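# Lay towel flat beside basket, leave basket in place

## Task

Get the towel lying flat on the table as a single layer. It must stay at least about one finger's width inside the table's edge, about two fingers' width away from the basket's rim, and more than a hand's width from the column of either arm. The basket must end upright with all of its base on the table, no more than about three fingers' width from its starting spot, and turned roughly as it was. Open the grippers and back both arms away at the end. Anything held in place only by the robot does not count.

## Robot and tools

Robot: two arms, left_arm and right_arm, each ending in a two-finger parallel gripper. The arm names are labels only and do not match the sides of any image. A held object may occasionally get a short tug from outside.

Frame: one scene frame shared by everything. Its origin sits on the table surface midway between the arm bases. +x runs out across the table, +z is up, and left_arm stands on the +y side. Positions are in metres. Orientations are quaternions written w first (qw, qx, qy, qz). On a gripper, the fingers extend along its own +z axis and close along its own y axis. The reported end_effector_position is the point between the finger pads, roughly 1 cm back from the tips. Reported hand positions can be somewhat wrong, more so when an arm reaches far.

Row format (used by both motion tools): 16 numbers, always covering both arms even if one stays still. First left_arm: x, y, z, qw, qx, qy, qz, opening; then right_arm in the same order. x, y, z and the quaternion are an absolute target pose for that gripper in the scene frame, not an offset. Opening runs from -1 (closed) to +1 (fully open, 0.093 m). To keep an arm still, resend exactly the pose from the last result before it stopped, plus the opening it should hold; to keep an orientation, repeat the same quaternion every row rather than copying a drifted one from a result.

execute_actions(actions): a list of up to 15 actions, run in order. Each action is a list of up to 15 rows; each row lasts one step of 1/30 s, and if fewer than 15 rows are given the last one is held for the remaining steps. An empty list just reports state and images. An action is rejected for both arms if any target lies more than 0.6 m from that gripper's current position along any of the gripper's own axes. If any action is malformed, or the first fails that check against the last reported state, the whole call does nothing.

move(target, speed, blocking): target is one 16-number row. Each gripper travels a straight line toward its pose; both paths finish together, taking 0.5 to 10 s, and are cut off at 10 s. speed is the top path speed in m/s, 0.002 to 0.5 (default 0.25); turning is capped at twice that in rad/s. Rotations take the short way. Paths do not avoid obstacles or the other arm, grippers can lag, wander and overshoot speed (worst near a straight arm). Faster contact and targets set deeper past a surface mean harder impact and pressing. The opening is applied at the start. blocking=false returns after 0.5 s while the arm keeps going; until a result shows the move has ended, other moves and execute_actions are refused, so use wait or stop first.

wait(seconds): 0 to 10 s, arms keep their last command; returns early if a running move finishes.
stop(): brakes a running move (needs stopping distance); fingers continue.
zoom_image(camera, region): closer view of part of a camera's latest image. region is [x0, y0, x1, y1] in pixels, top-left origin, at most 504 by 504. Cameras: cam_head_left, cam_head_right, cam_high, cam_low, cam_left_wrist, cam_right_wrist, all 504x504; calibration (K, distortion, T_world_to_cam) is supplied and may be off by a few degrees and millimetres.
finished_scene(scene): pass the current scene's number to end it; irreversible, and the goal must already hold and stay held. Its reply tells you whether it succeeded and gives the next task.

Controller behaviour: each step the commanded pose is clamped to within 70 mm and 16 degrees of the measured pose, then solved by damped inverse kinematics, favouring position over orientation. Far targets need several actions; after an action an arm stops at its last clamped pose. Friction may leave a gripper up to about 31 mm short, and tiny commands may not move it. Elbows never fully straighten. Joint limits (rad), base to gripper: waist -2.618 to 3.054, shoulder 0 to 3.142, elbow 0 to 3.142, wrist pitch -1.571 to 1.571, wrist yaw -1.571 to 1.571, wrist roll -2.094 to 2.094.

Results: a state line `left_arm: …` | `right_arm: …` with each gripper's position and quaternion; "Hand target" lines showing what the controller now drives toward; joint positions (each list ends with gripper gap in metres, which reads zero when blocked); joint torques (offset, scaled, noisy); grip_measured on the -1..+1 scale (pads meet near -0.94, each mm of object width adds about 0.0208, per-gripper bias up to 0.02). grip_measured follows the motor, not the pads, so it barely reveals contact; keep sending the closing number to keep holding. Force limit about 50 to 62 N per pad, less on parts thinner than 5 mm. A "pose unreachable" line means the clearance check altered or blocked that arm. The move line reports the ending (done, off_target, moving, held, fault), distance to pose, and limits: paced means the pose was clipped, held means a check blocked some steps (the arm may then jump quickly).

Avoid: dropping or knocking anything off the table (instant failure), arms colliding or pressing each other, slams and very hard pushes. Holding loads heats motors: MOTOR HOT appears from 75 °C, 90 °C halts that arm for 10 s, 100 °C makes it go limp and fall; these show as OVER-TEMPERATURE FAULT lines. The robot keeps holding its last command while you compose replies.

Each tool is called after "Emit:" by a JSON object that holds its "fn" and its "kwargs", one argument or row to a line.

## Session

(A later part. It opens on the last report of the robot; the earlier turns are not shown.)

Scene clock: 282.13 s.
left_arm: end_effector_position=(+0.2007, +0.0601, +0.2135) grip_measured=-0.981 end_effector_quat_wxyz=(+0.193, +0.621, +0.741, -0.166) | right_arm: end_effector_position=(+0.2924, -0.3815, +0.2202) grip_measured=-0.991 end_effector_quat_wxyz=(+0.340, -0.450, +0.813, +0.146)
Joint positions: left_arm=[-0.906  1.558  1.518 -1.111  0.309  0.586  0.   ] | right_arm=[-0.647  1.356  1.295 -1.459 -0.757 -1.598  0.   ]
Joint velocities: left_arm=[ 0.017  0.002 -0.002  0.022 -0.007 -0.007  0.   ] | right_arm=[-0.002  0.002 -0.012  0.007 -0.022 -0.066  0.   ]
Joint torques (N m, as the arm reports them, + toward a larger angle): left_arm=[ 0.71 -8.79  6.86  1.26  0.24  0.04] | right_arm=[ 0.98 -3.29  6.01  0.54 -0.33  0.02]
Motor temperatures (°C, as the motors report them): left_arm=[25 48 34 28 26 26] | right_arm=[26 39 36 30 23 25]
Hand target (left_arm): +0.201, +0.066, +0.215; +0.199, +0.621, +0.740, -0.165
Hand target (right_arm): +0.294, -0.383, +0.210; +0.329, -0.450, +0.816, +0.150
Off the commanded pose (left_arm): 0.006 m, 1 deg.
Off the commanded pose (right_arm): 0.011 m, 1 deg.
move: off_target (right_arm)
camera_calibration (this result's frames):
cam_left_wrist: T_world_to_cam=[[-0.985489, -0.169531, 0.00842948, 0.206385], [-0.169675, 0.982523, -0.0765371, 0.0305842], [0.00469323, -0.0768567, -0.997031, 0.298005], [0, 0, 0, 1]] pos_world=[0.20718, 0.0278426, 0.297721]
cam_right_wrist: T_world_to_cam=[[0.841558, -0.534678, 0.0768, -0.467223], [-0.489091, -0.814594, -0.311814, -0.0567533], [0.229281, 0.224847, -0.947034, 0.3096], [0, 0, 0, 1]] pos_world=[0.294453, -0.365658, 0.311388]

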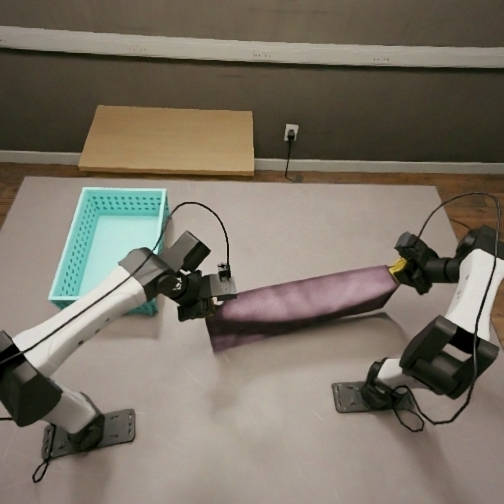

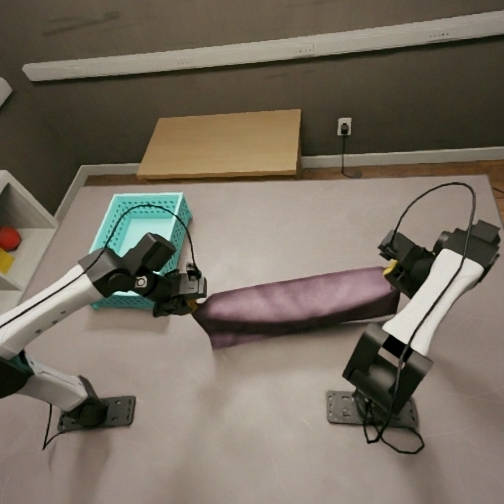

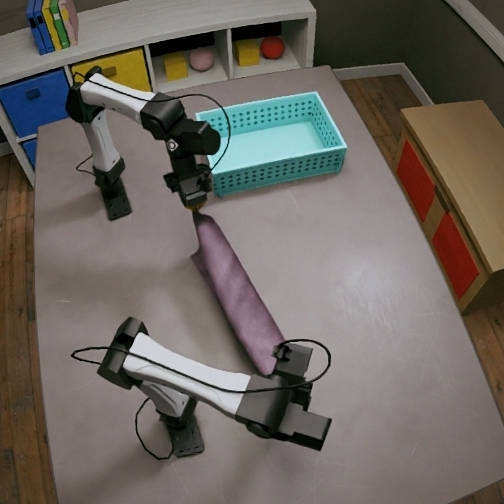

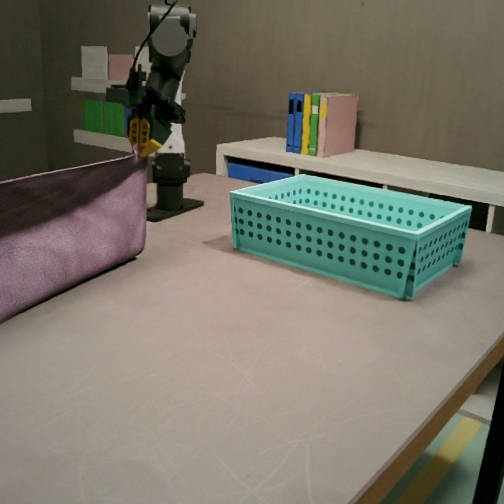

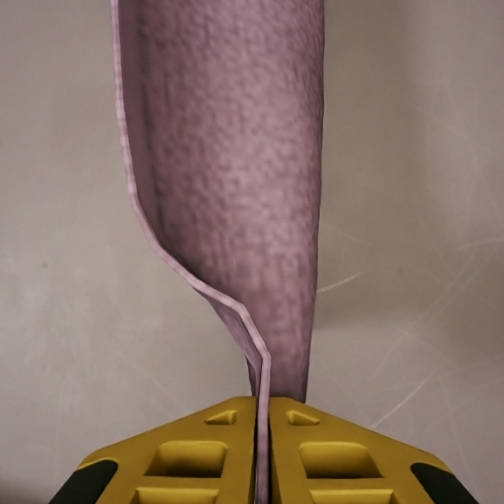

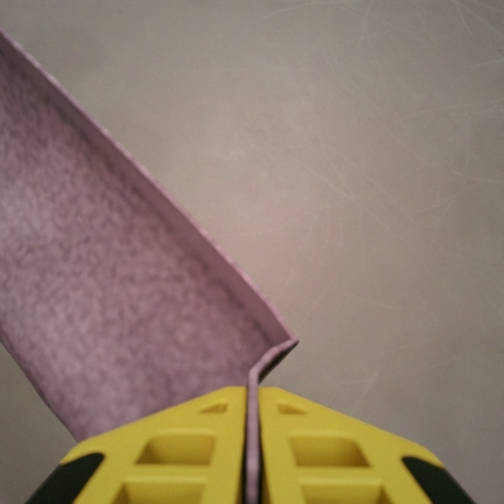

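Emit:
{"fn": "move", "kwargs": {
  "target": [0.29,0.09,0.15,0.10,0.53,0.84,-0.07,-1,0.395,-0.358,0.145,0.19,-0.30,0.895,0.27,-1],
  "speed": 0.1
}}

Scene clock: 288.00 s.
left_arm: end_effector_position=(+0.2889, +0.0825, +0.1536) grip_measured=-0.981 end_effector_quat_wxyz=(+0.119, +0.539, +0.830, -0.077) | right_arm: end_effector_position=(+0.3889, -0.3553, +0.1477) grip_measured=-0.992 end_effector_quat_wxyz=(+0.193, -0.298, +0.893, +0.275)
Joint positions: left_arm=[-0.787  1.874  1.719 -1.168  0.142  0.509  0.   ] | right_arm=[-0.37   1.811  1.5   -1.291 -0.685 -0.984  0.   ]
Joint velocities: left_arm=[ 0.007 -0.012  0.002 -0.007 -0.037  0.022  0.   ] | right_arm=[ 0.007 -0.017  0.002 -0.007 -0.037  0.007  0.   ]
Joint torques (N m, as the arm reports them, + toward a larger angle): left_arm=[ 0.7  -8.69  9.69  0.6  -0.03 -0.16] | right_arm=[ 1.06 -7.64  8.67  0.34 -0.31  0.  ]
Motor temperatures (°C, as the motors report them): left_arm=[25 46 34 27 26 26] | right_arm=[26 38 36 30 23 25]
Hand target (left_arm): +0.291, +0.090, +0.149; +0.102, +0.528, +0.840, -0.068
Hand target (right_arm): +0.394, -0.357, +0.144; +0.189, -0.300, +0.896, +0.269
Off the commanded pose (left_arm): 0.008 m, 3 deg.
Off the commanded pose (right_arm): 0.007 m, 1 deg.
move: off_target (left_arm)
camera_calibration (this result's frames):
cam_left_wrist: T_world_to_cam=[[-0.914511, -0.40455, 0.00303843, 0.297287], [-0.399336, 0.903877, 0.153421, 0.0564626], [-0.0648126, 0.139091, -0.988156, 0.240504], [0, 0, 0, 1]] pos_world=[0.310007, 0.0357802, 0.228089]
cam_right_wrist: T_world_to_cam=[[0.655272, -0.6572, -0.372434, -0.43358], [-0.740102, -0.657253, -0.142364, 0.117688], [-0.151221, 0.368926, -0.917075, 0.40765], [0, 0, 0, 1]] pos_world=[0.432859, -0.35799, 0.22912]

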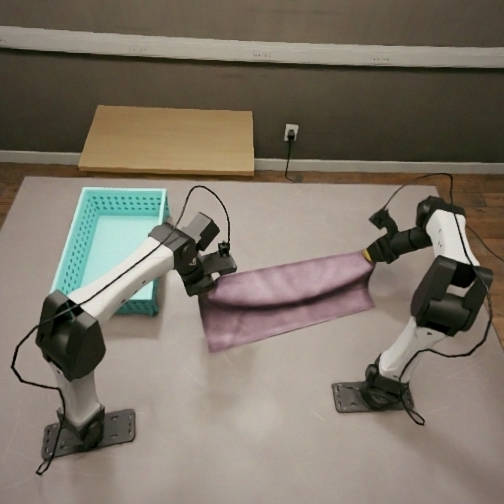

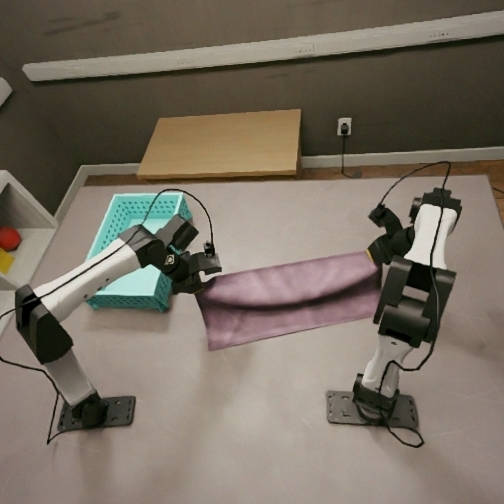

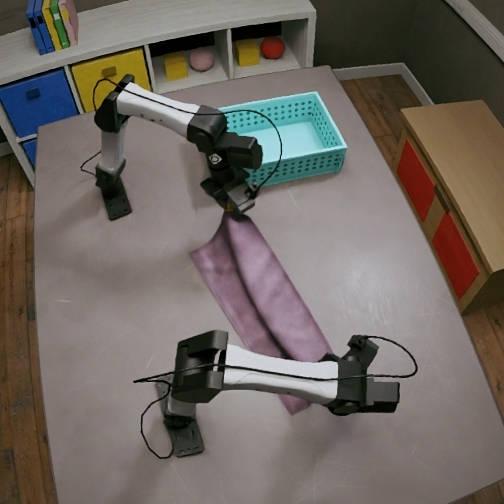

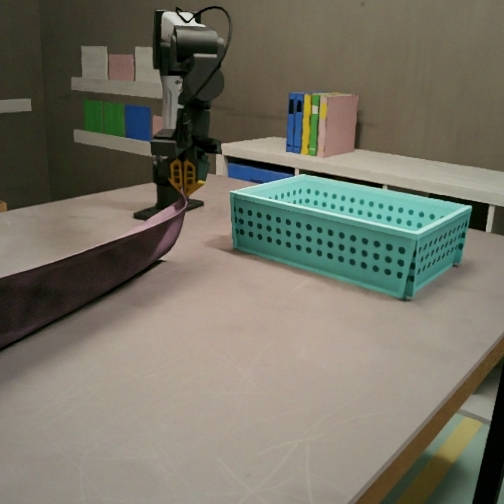

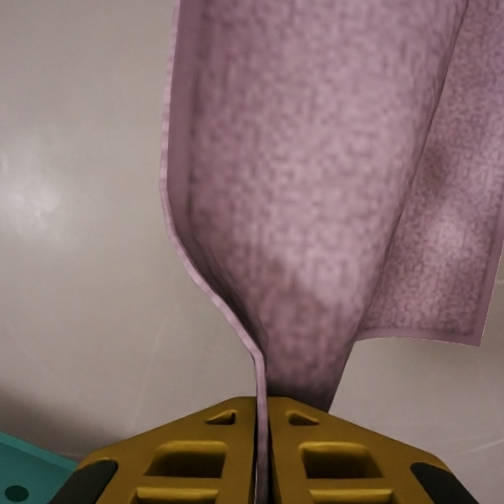

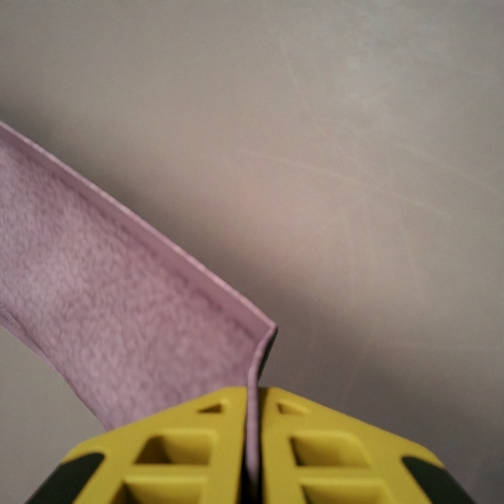

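Emit:
{"fn": "move", "kwargs": {
  "target": [0.37,0.118,0.08,0.04,0.48,0.875,-0.03,-1,0.49,-0.335,0.075,0.07,-0.17,0.92,0.34,-1],
  "speed": 0.1
}}

Scene clock: 303.63 s.
left_arm: end_effector_position=(+0.3712, +0.1073, +0.0851) grip_measured=-0.981 end_effector_quat_wxyz=(+0.063, +0.483, +0.872, -0.040) | right_arm: end_effector_position=(+0.4872, -0.3354, +0.0786) grip_measured=-0.992 end_effector_quat_wxyz=(+0.075, -0.172, +0.923, +0.337)
Joint positions: left_arm=[-0.662  2.225  1.993 -1.213  0.081  0.508  0.   ] | right_arm=[-0.252  2.368  2.057 -1.409 -0.692 -0.634  0.   ]
Joint velocities: left_arm=[-0.002 -0.012 -0.002 -0.081 -0.007  0.007  0.   ] | right_arm=[-0.017 -0.012  0.012 -0.037 -0.051 -0.007  0.   ]
Joint torques (N m, as the arm reports them, + toward a larger angle): left_arm=[  0.77 -11.61   9.35   0.25  -0.13   0.  ] | right_arm=[  0.76 -12.11   8.65   0.    -0.47   0.04]
Motor temperatures (°C, as the motors report them): left_arm=[25 45 36 26 26 26] | right_arm=[26 38 37 30 23 25]
Hand target (left_arm): +0.371, +0.119, +0.079; +0.042, +0.479, +0.876, -0.028
Hand target (right_arm): +0.489, -0.334, +0.074; +0.070, -0.170, +0.922, +0.340
Off the commanded pose (left_arm): 0.012 m, 3 deg.
Off the commanded pose (right_arm): 0.005 m, 1 deg.
move: off_target (left_arm)
camera_calibration (this result's frames):
cam_left_wrist: T_world_to_cam=[[-0.849944, -0.526742, 0.0117739, 0.371211], [-0.501988, 0.816383, 0.285529, 0.113716], [-0.160012, 0.236774, -0.958298, 0.196996], [0, 0, 0, 1]] pos_world=[0.404115, 0.0560531, 0.151941]
cam_right_wrist: T_world_to_cam=[[0.386657, -0.702294, -0.597729, -0.37724], [-0.843391, -0.531478, 0.0788842, 0.268784], [-0.37308, 0.473618, -0.797808, 0.485648], [0, 0, 0, 1]] pos_world=[0.553738, -0.352092, 0.140764]

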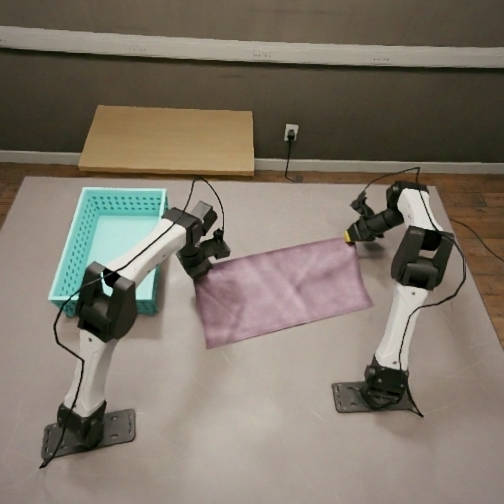

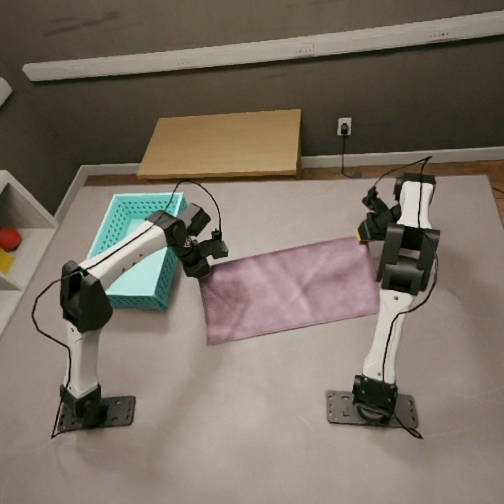

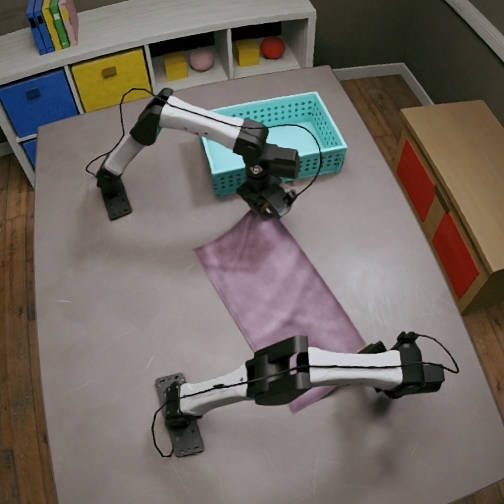

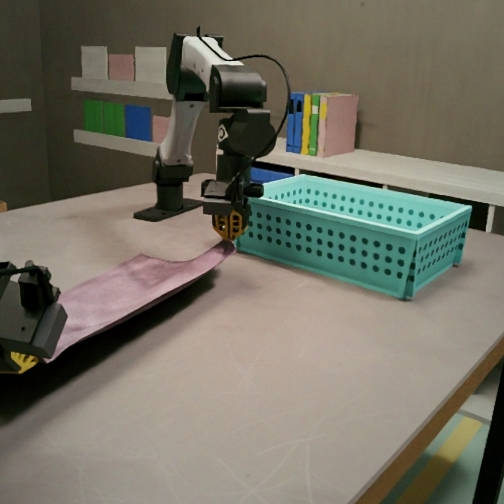

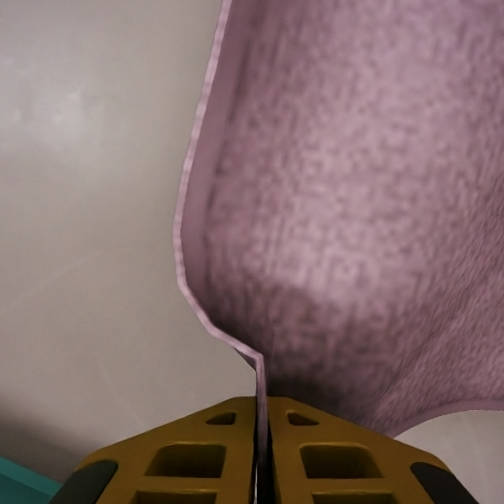

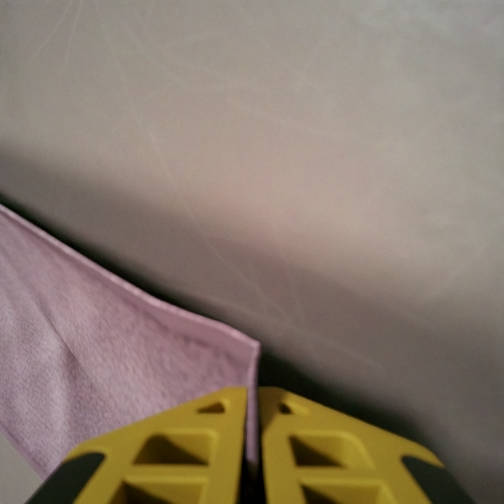

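Emit:
{"fn": "move", "kwargs": {
  "target": [0.395,0.13,0.03,-0.03,0.45,0.89,-0.07,-1,0.515,-0.33,0.028,0.03,-0.13,0.92,0.37,-1],
  "speed": 0.07
}}

Scene clock: 310.17 s.
left_arm: end_effector_position=(+0.3996, +0.1187, +0.0352) grip_measured=-0.981 end_effector_quat_wxyz=(-0.004, +0.452, +0.889, -0.072) | right_arm: end_effector_position=(+0.5132, -0.3308, +0.0337) grip_measured=-0.992 end_effector_quat_wxyz=(+0.035, -0.131, +0.920, +0.368)
Joint positions: left_arm=[-0.591  2.513  2.301 -1.373  0.144  0.513  0.   ] | right_arm=[-0.241  2.624  2.32  -1.495 -0.729 -0.572  0.   ]
Joint velocities: left_arm=[ 0.007 -0.017  0.017 -0.022 -0.007  0.022  0.   ] | right_arm=[-0.022  0.012  0.042 -0.081 -0.066  0.007  0.   ]
Joint torques (N m, as the arm reports them, + toward a larger angle): left_arm=[  0.91 -13.17   8.74  -0.08   0.05   0.09] | right_arm=[  0.65 -13.52   8.51  -0.05  -0.44  -0.01]
Motor temperatures (°C, as the motors report them): left_arm=[25 46 36 25 26 26] | right_arm=[26 39 37 29 23 25]
Hand target (left_arm): +0.395, +0.130, +0.029; -0.029, +0.449, +0.891, -0.068
Hand target (right_arm): +0.514, -0.330, +0.028; +0.030, -0.130, +0.920, +0.370
Off the commanded pose (left_arm): 0.013 m, 3 deg.
Off the commanded pose (right_arm): 0.006 m, 1 deg.
move: off_target (left_arm)
camera_calibration (this result's frames):
cam_left_wrist: T_world_to_cam=[[-0.803895, -0.579116, 0.135561, 0.385386], [-0.502167, 0.783002, 0.367063, 0.134054], [-0.318717, 0.227006, -0.920265, 0.214269], [0, 0, 0, 1]] pos_world=[0.445418, 0.0695781, 0.0957343]
cam_right_wrist: T_world_to_cam=[[0.286511, -0.683665, -0.671203, -0.350849], [-0.852617, -0.50148, 0.146841, 0.309065], [-0.436985, 0.530207, -0.726584, 0.50644], [0, 0, 0, 1]] pos_world=[0.585343, -0.353391, 0.0870969]

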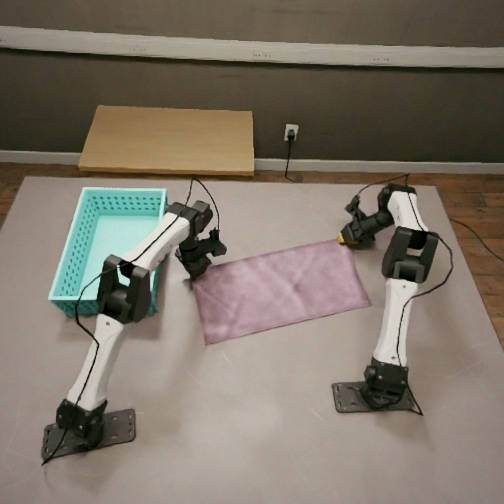

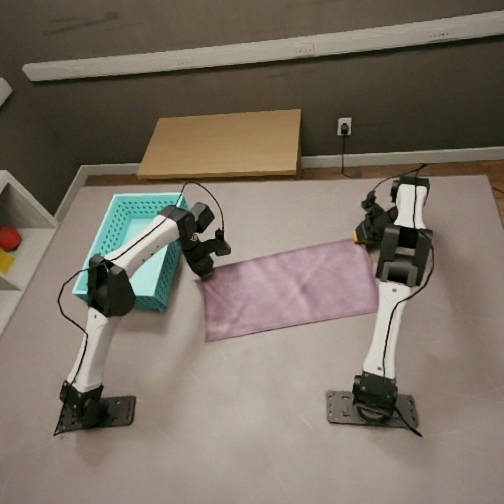

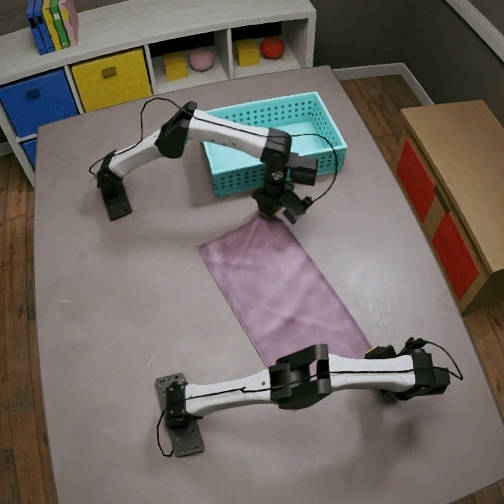

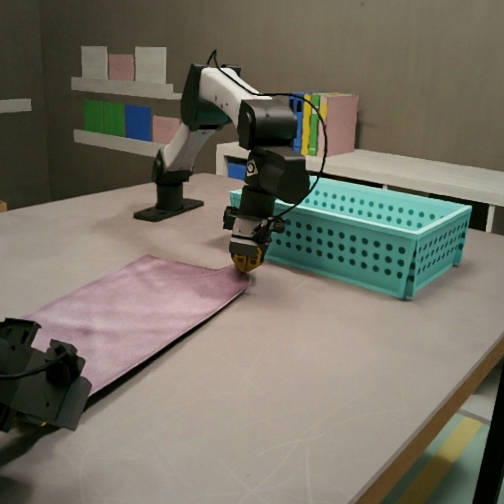

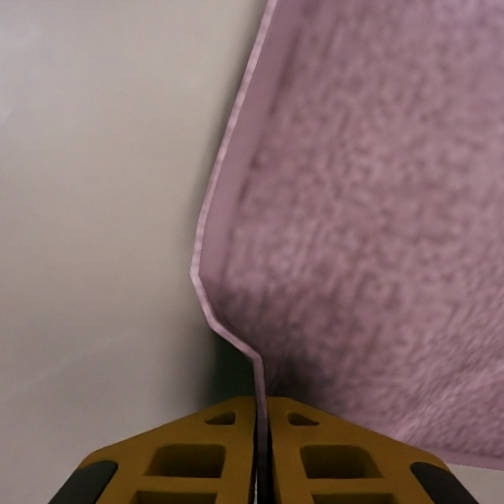

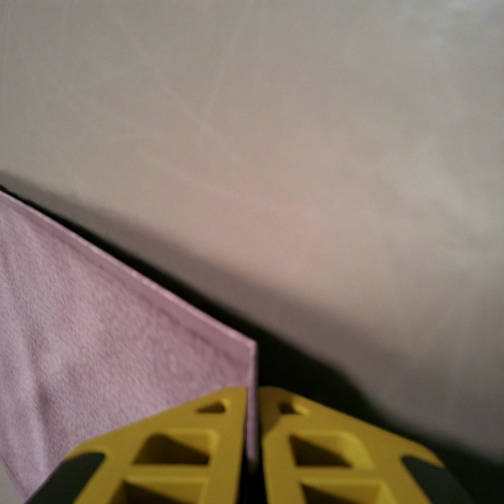

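Release.

Emit:
{"fn": "execute_actions", "kwargs": {
  "actions": [
    [[0.395,0.13,0.03,-0.03,0.45,0.89,-0.07,-0.2,0.515,-0.33,0.028,0.03,-0.13,0.92,0.37,-0.3]],
    [[0.395,0.13,0.03,-0.03,0.45,0.89,-0.07,-0.2,0.515,-0.35,0.03,0.03,-0.13,0.92,0.37,-0.3]],
    [[0.395,0.13,0.03,-0.03,0.45,0.89,-0.07,-0.2,0.515,-0.38,0.035,0.03,-0.13,0.92,0.37,-0.3]]
  ]
}}

Scene clock: 315.67 s.
left_arm: end_effector_position=(+0.3939, +0.1231, +0.0356) grip_measured=-0.203 end_effector_quat_wxyz=(-0.018, +0.451, +0.890, -0.073) | right_arm: end_effector_position=(+0.5150, -0.3809, +0.0379) grip_measured=-0.303 end_effector_quat_wxyz=(+0.059, -0.115, +0.923, +0.364)
Joint positions: left_arm=[-0.587  2.513  2.302 -1.403  0.145  0.517  0.035] | right_arm=[-0.344  2.665  2.417 -1.566 -0.722 -0.643  0.031]
Joint velocities: left_arm=[-0.007 -0.002 -0.007  0.11  -0.022 -0.007 -0.001] | right_arm=[-0.007  0.007 -0.017 -0.022 -0.051 -0.11  -0.   ]
Joint torques (N m, as the arm reports them, + toward a larger angle): left_arm=[  0.6  -13.08   9.31   0.07   0.05   0.06] | right_arm=[  0.99 -14.35   8.46  -0.23  -0.36  -0.09]
Motor temperatures (°C, as the motors report them): left_arm=[25 48 36 25 26 26] | right_arm=[26 41 37 29 23 25]
Hand target (left_arm): +0.395, +0.130, +0.030; -0.030, +0.450, +0.890, -0.070
Hand target (right_arm): +0.515, -0.380, +0.035; +0.054, -0.120, +0.924, +0.360
Off the commanded pose (left_arm): 0.009 m, 1 deg.
Off the commanded pose (right_arm): 0.003 m, 4 deg.
joint sent to its limit (right arm) — the command would take joint 4 (wrist pitch) past its lower limit, so that joint was sent only as far as its limit.
camera_calibration (this result's frames):
cam_left_wrist: T_world_to_cam=[[-0.800053, -0.580756, 0.150454, 0.381509], [-0.492157, 0.778769, 0.388974, 0.123392], [-0.343068, 0.237153, -0.90888, 0.21978], [0, 0, 0, 1]] pos_world=[0.441356, 0.0733487, 0.0943573]
cam_right_wrist: T_world_to_cam=[[0.274032, -0.699753, -0.659737, -0.382882], [-0.880789, -0.458054, 0.119987, 0.316939], [-0.386156, 0.548209, -0.741856, 0.518109], [0, 0, 0, 1]] pos_world=[0.584149, -0.40678, 0.0937322]

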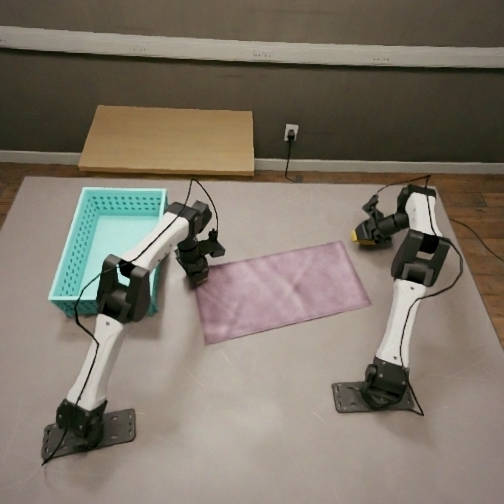

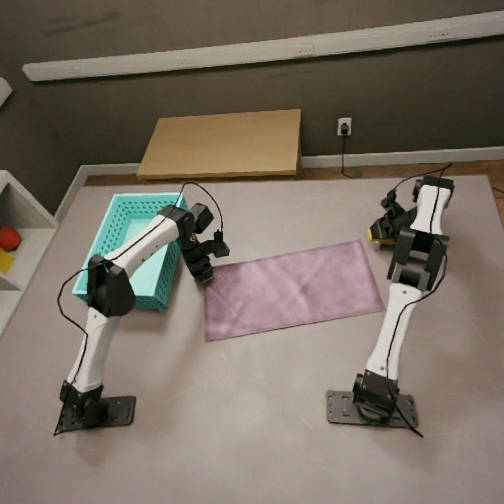

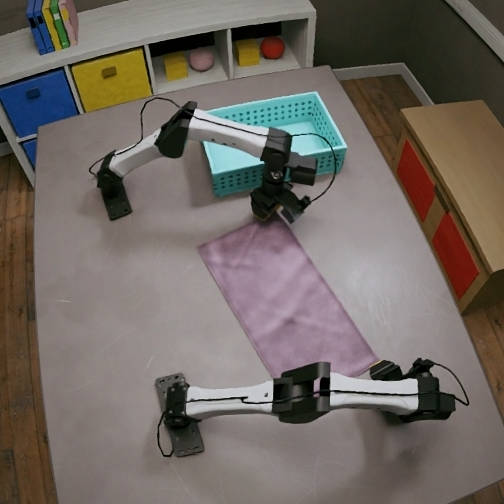

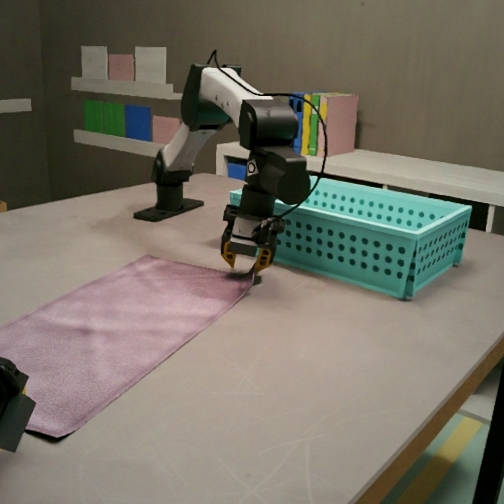

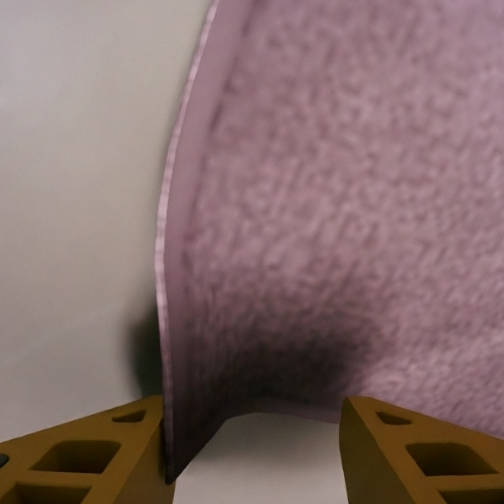

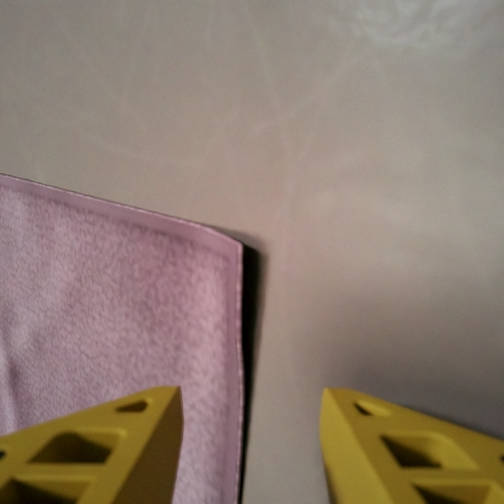

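Emit:
{"fn": "execute_actions", "kwargs": {
  "actions": [
    [[0.395,0.125,0.03,-0.03,0.45,0.89,-0.07,0.4,0.515,-0.38,0.035,0.03,-0.13,0.92,0.37,-0.3]]
  ]
}}

Emit:
{"fn": "move", "kwargs": {
  "target": [0.37,0.12,0.14,0.08,0.45,0.89,0,0.4,0.45,-0.42,0.14,0.1,-0.05,0.95,0.25,-0.3],
  "speed": 0.15
}}

Emit:
{"fn": "zoom_image", "kwargs": {
  "camera": "cam_low",
  "region": [0, 230, 300, 460]
}}

Scene clock: 320.20 s.
left_arm: end_effector_position=(+0.3968, +0.1218, +0.0369) grip_measured=+0.397 end_effector_quat_wxyz=(-0.015, +0.451, +0.889, -0.073) | right_arm: end_effector_position=(+0.5149, -0.3808, +0.0380) grip_measured=-0.303 end_effector_quat_wxyz=(+0.059, -0.116, +0.922, +0.364)
Joint positions: left_arm=[-0.587  2.525  2.33  -1.413  0.145  0.517  0.064] | right_arm=[-0.344  2.665  2.417 -1.566 -0.722 -0.645  0.031]
Joint velocities: left_arm=[ 0.002  0.007  0.012 -0.066  0.022 -0.007  0.   ] | right_arm=[-0.002  0.007 -0.022 -0.037  0.037 -0.037  0.001]
Joint torques (N m, as the arm reports them, + toward a larger angle): left_arm=[ -0.05 -12.99   9.13   0.09   0.07  -0.03] | right_arm=[  0.84 -14.42   8.33  -0.22  -0.34  -0.11]
Motor temperatures (°C, as the motors report them): left_arm=[25 49 36 25 26 26] | right_arm=[26 42 37 29 23 25]
Hand target (left_arm): +0.395, +0.125, +0.030; -0.029, +0.450, +0.890, -0.070
Hand target (right_arm): +0.515, -0.380, +0.035; +0.053, -0.120, +0.924, +0.360
Off the commanded pose (left_arm): 0.008 m, 2 deg.
Off the commanded pose (right_arm): 0.003 m, 4 deg.
joint sent to its limit (right arm) — the command would take joint 4 (wrist pitch) past its lower limit, so that joint was sent only as far as its limit.
camera_calibration (this result's frames):
cam_left_wrist: T_world_to_cam=[[-0.800831, -0.580405, 0.147647, 0.383237], [-0.494174, 0.779679, 0.384568, 0.126179], [-0.338322, 0.23501, -0.911212, 0.220708], [0, 0, 0, 1]] pos_world=[0.443933, 0.0721854, 0.0960035]
cam_right_wrist: T_world_to_cam=[[0.275625, -0.699327, -0.659525, -0.383501], [-0.880264, -0.459286, 0.119128, 0.316178], [-0.38622, 0.547722, -0.742183, 0.517943], [0, 0, 0, 1]] pos_world=[0.584062, -0.406665, 0.093814]

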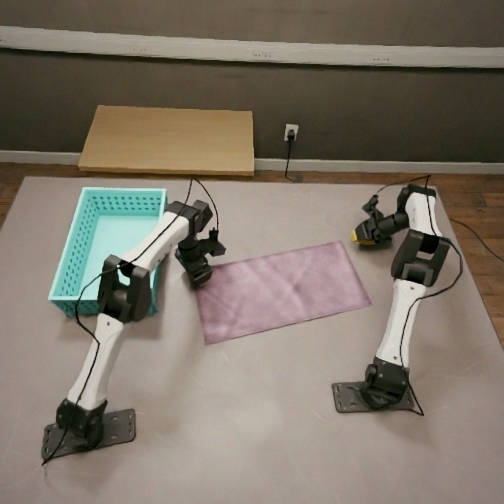

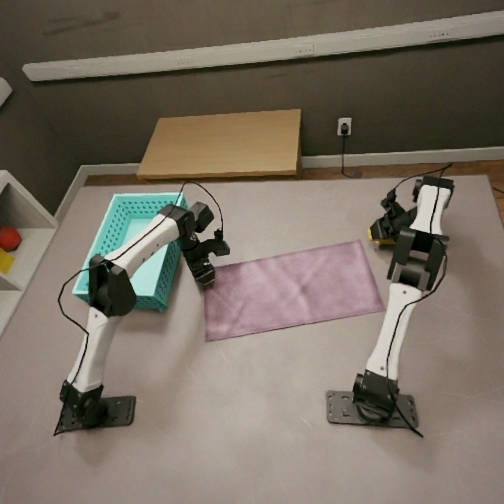

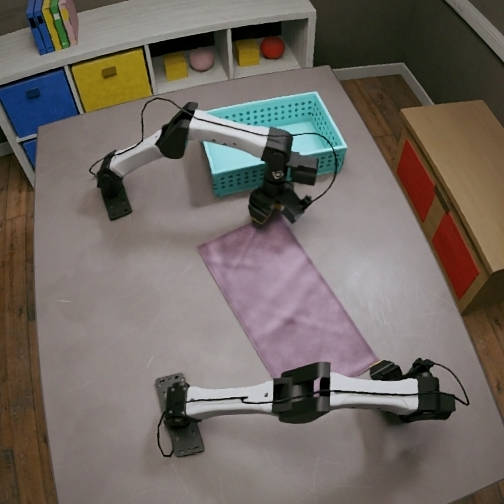

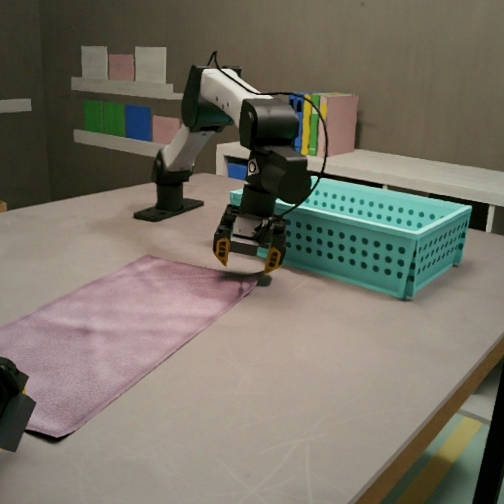

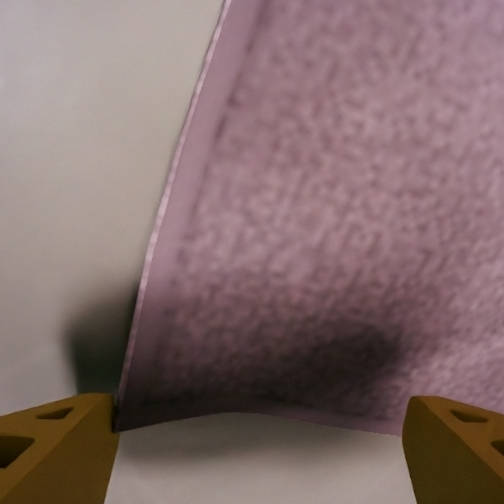

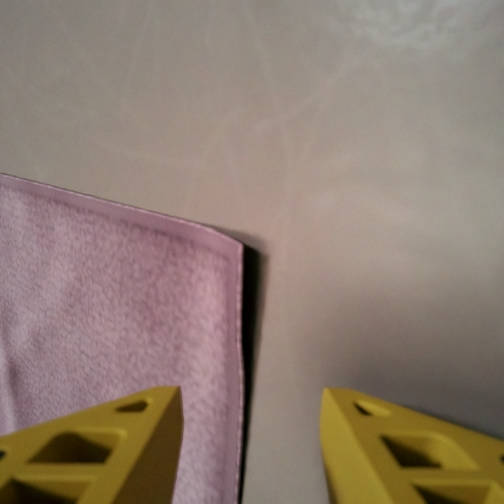

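Scene clock: 321.67 s.
left_arm: end_effector_position=(+0.3709, +0.1214, +0.1422) grip_measured=+0.397 end_effector_quat_wxyz=(+0.078, +0.452, +0.888, -0.006) | right_arm: end_effector_position=(+0.4547, -0.4170, +0.1474) grip_measured=-0.303 end_effector_quat_wxyz=(+0.110, -0.059, +0.958, +0.257)
Joint positions: left_arm=[-0.662  2.183  2.15  -1.381  0.008  0.442  0.064] | right_arm=[-0.421  2.13   1.994 -1.457 -0.566 -0.509  0.031]
Joint velocities: left_arm=[ 0.002 -0.027  0.012 -0.007 -0.007 -0.007 -0.002] | right_arm=[ 0.007 -0.012  0.017 -0.007  0.022  0.066  0.001]
Joint torques (N m, as the arm reports them, + toward a larger angle): left_arm=[ -0.81 -13.38   5.97   0.89  -0.05  -0.17] | right_arm=[  0.   -12.1    5.8    0.44  -0.29   0.01]
Motor temperatures (°C, as the motors report them): left_arm=[25 50 36 25 26 26] | right_arm=[26 43 37 29 23 25]
Hand target (left_arm): +0.369, +0.120, +0.141; +0.080, +0.451, +0.889, -0.002
Hand target (right_arm): +0.451, -0.421, +0.140; +0.101, -0.051, +0.961, +0.254
Off the commanded pose (left_arm): 0.003 m, 1 deg.
Off the commanded pose (right_arm): 0.009 m, 1 deg.
move: done
camera_calibration (this result's frames):
cam_left_wrist: T_world_to_cam=[[-0.806542, -0.588442, -0.0568021, 0.378862], [-0.577434, 0.763552, 0.289063, 0.11961], [-0.126725, 0.265941, -0.955623, 0.232094], [0, 0, 0, 1]] pos_world=[0.404047, 0.0698862, 0.20874]
cam_right_wrist: T_world_to_cam=[[0.190094, -0.855724, -0.481248, -0.372572], [-0.950727, -0.282734, 0.127199, 0.337972], [-0.244913, 0.433356, -0.867306, 0.502221], [0, 0, 0, 1]] pos_world=[0.515143, -0.440903, 0.21329]

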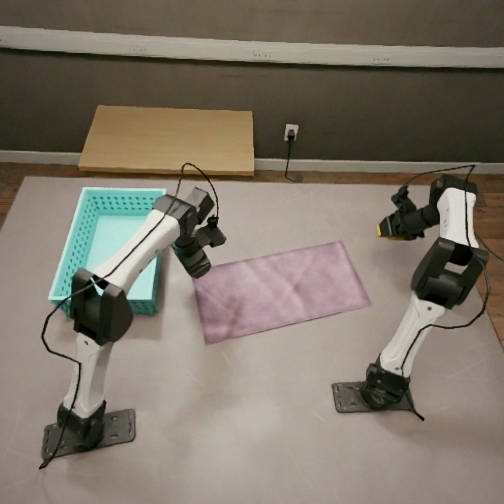

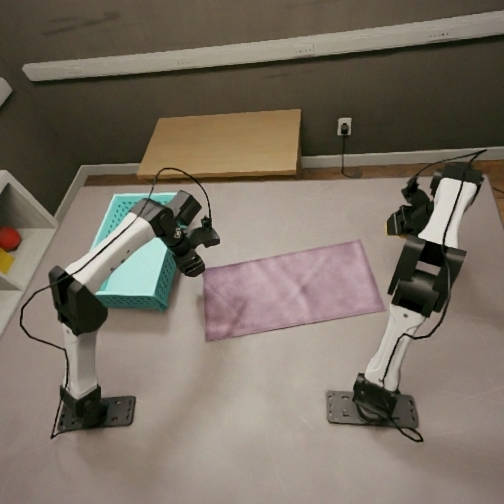

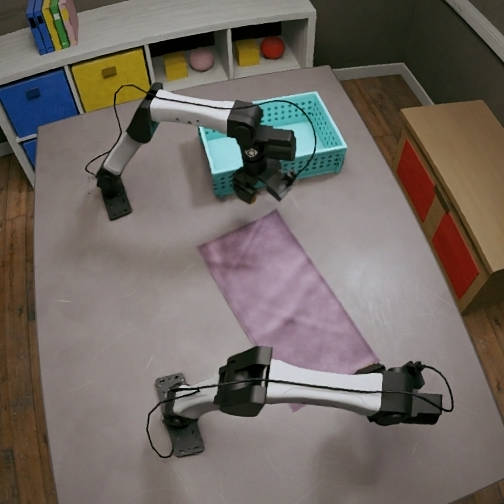

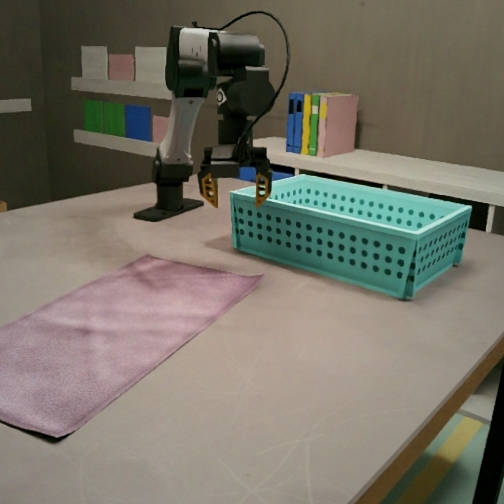

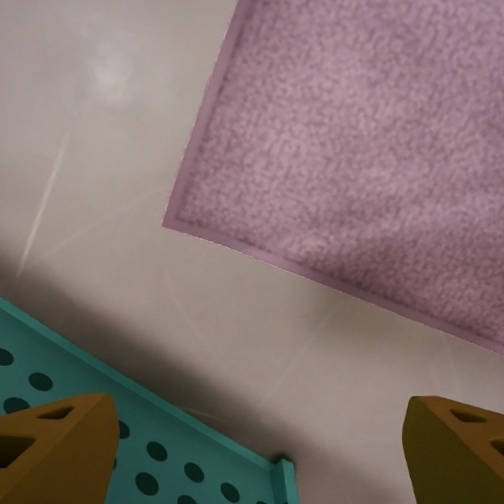

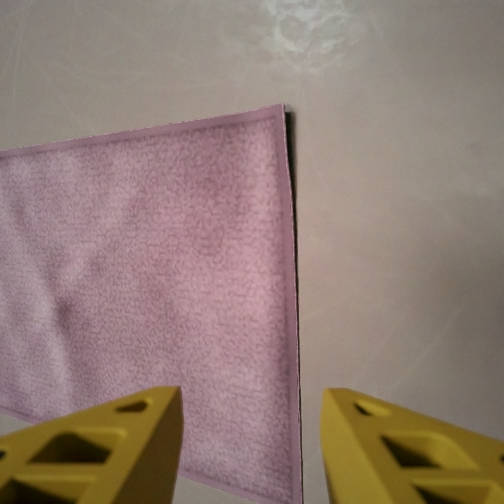

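Region (0, 230, 300, 460) of cam_low's 504x504 image, scaled by 1.680, with more detail than that image has; it fills the top 386 rows of this view, and the rest is white.

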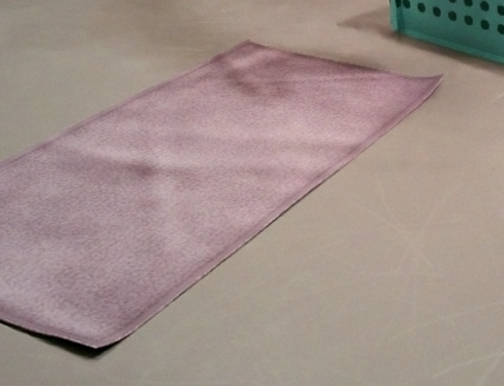

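Emit:
{"fn": "move", "kwargs": {
  "target": [0.15,0.30,0.28,0.3,0.2,0.93,0,1,0.2,-0.5,0.28,0.3,0.2,0.93,0,1],
  "speed": 0.3
}}

Scene clock: 327.17 s.
left_arm: end_effector_position=(+0.1519, +0.2968, +0.2801) grip_measured=+1.000 end_effector_quat_wxyz=(+0.306, +0.204, +0.930, +0.002) | right_arm: end_effector_position=(+0.2039, -0.5058, +0.2752) grip_measured=+0.995 end_effector_quat_wxyz=(+0.298, +0.203, +0.933, +0.005)
Joint positions: left_arm=[-0.434  0.876  1.328 -1.401 -0.037  0.172  0.093] | right_arm=[-1.164  1.13   1.43  -1.478 -0.473 -0.6    0.093]
Joint velocities: left_arm=[-0.007 -0.012  0.002 -0.066 -0.007 -0.066  0.   ] | right_arm=[ 0.002 -0.022 -0.022 -0.022 -0.007 -0.125 -0.   ]
Joint torques (N m, as the arm reports them, + toward a larger angle): left_arm=[ 0.62 -0.49  8.08  1.41  0.08  0.03] | right_arm=[-0.36 -2.71  8.58  1.01 -0.39 -0.09]
Motor temperatures (°C, as the motors report them): left_arm=[25 50 36 26 26 26] | right_arm=[26 43 37 29 23 25]
Hand target (left_arm): +0.147, +0.299, +0.281; +0.303, +0.204, +0.931, +0.001
Hand target (right_arm): +0.203, -0.503, +0.281; +0.304, +0.201, +0.931, +0.004
Off the commanded pose (left_arm): 0.004 m, 1 deg.
Off the commanded pose (right_arm): 0.008 m, 1 deg.
move: done
camera_calibration (this result's frames):
cam_left_wrist: T_world_to_cam=[[-0.382102, -0.915283, -0.127491, 0.365618], [-0.901093, 0.399624, -0.16832, 0.104687], [0.205009, 0.0505659, -0.977453, 0.309106], [0, 0, 0, 1]] pos_world=[0.170667, 0.277179, 0.36637]
cam_right_wrist: T_world_to_cam=[[-0.354919, -0.926245, -0.126894, -0.361531], [-0.914864, 0.372047, -0.156861, 0.460228], [0.192502, 0.0604179, -0.979435, 0.34315], [0, 0, 0, 1]] pos_world=[0.226675, -0.526825, 0.362409]

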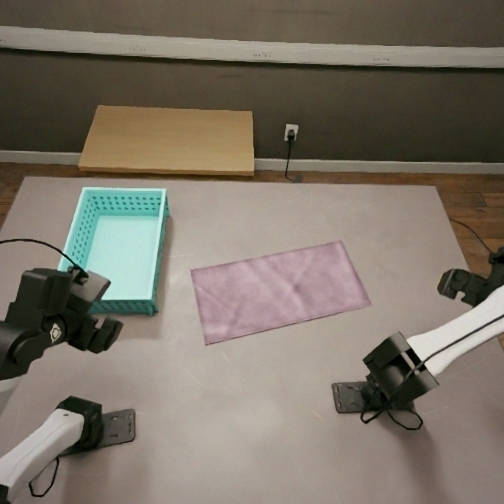

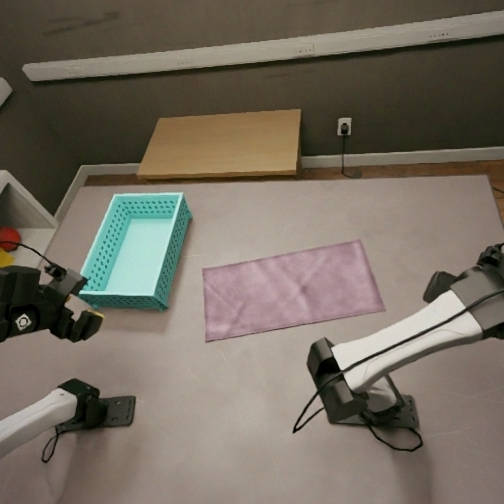

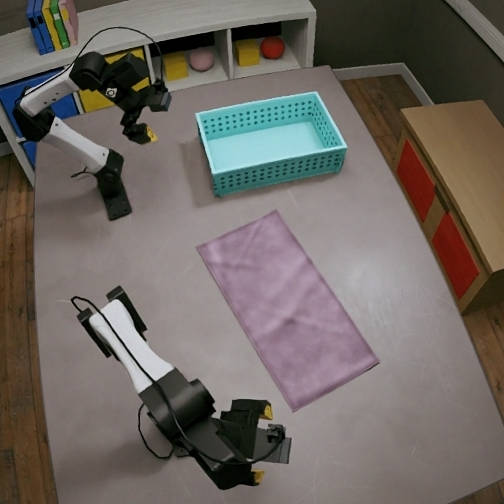

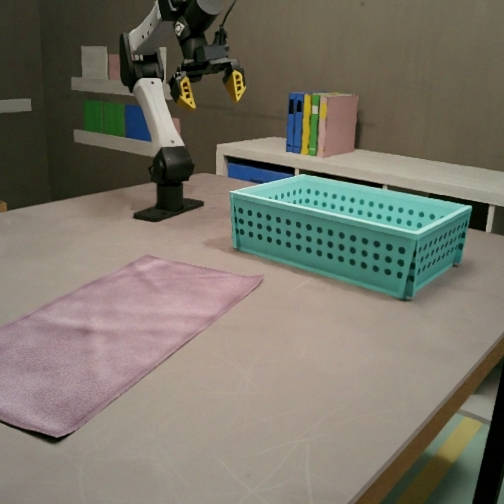

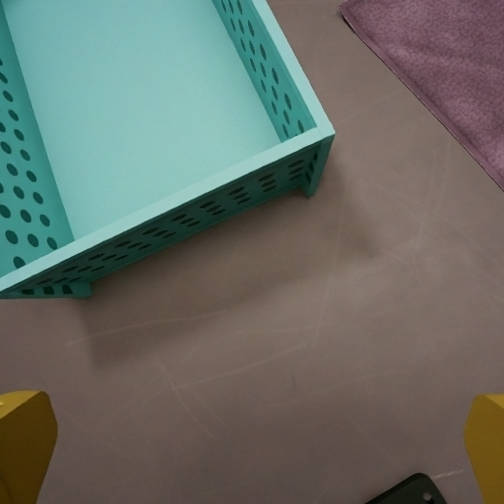

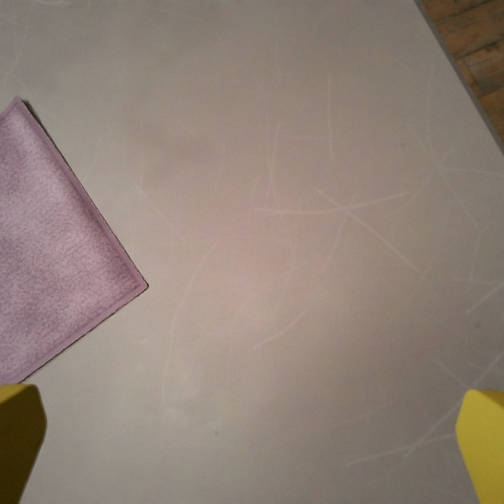

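Emit:
{"fn": "finished_scene", "kwargs": {
  "scene": 1
}}

The scene is finished: the task was done.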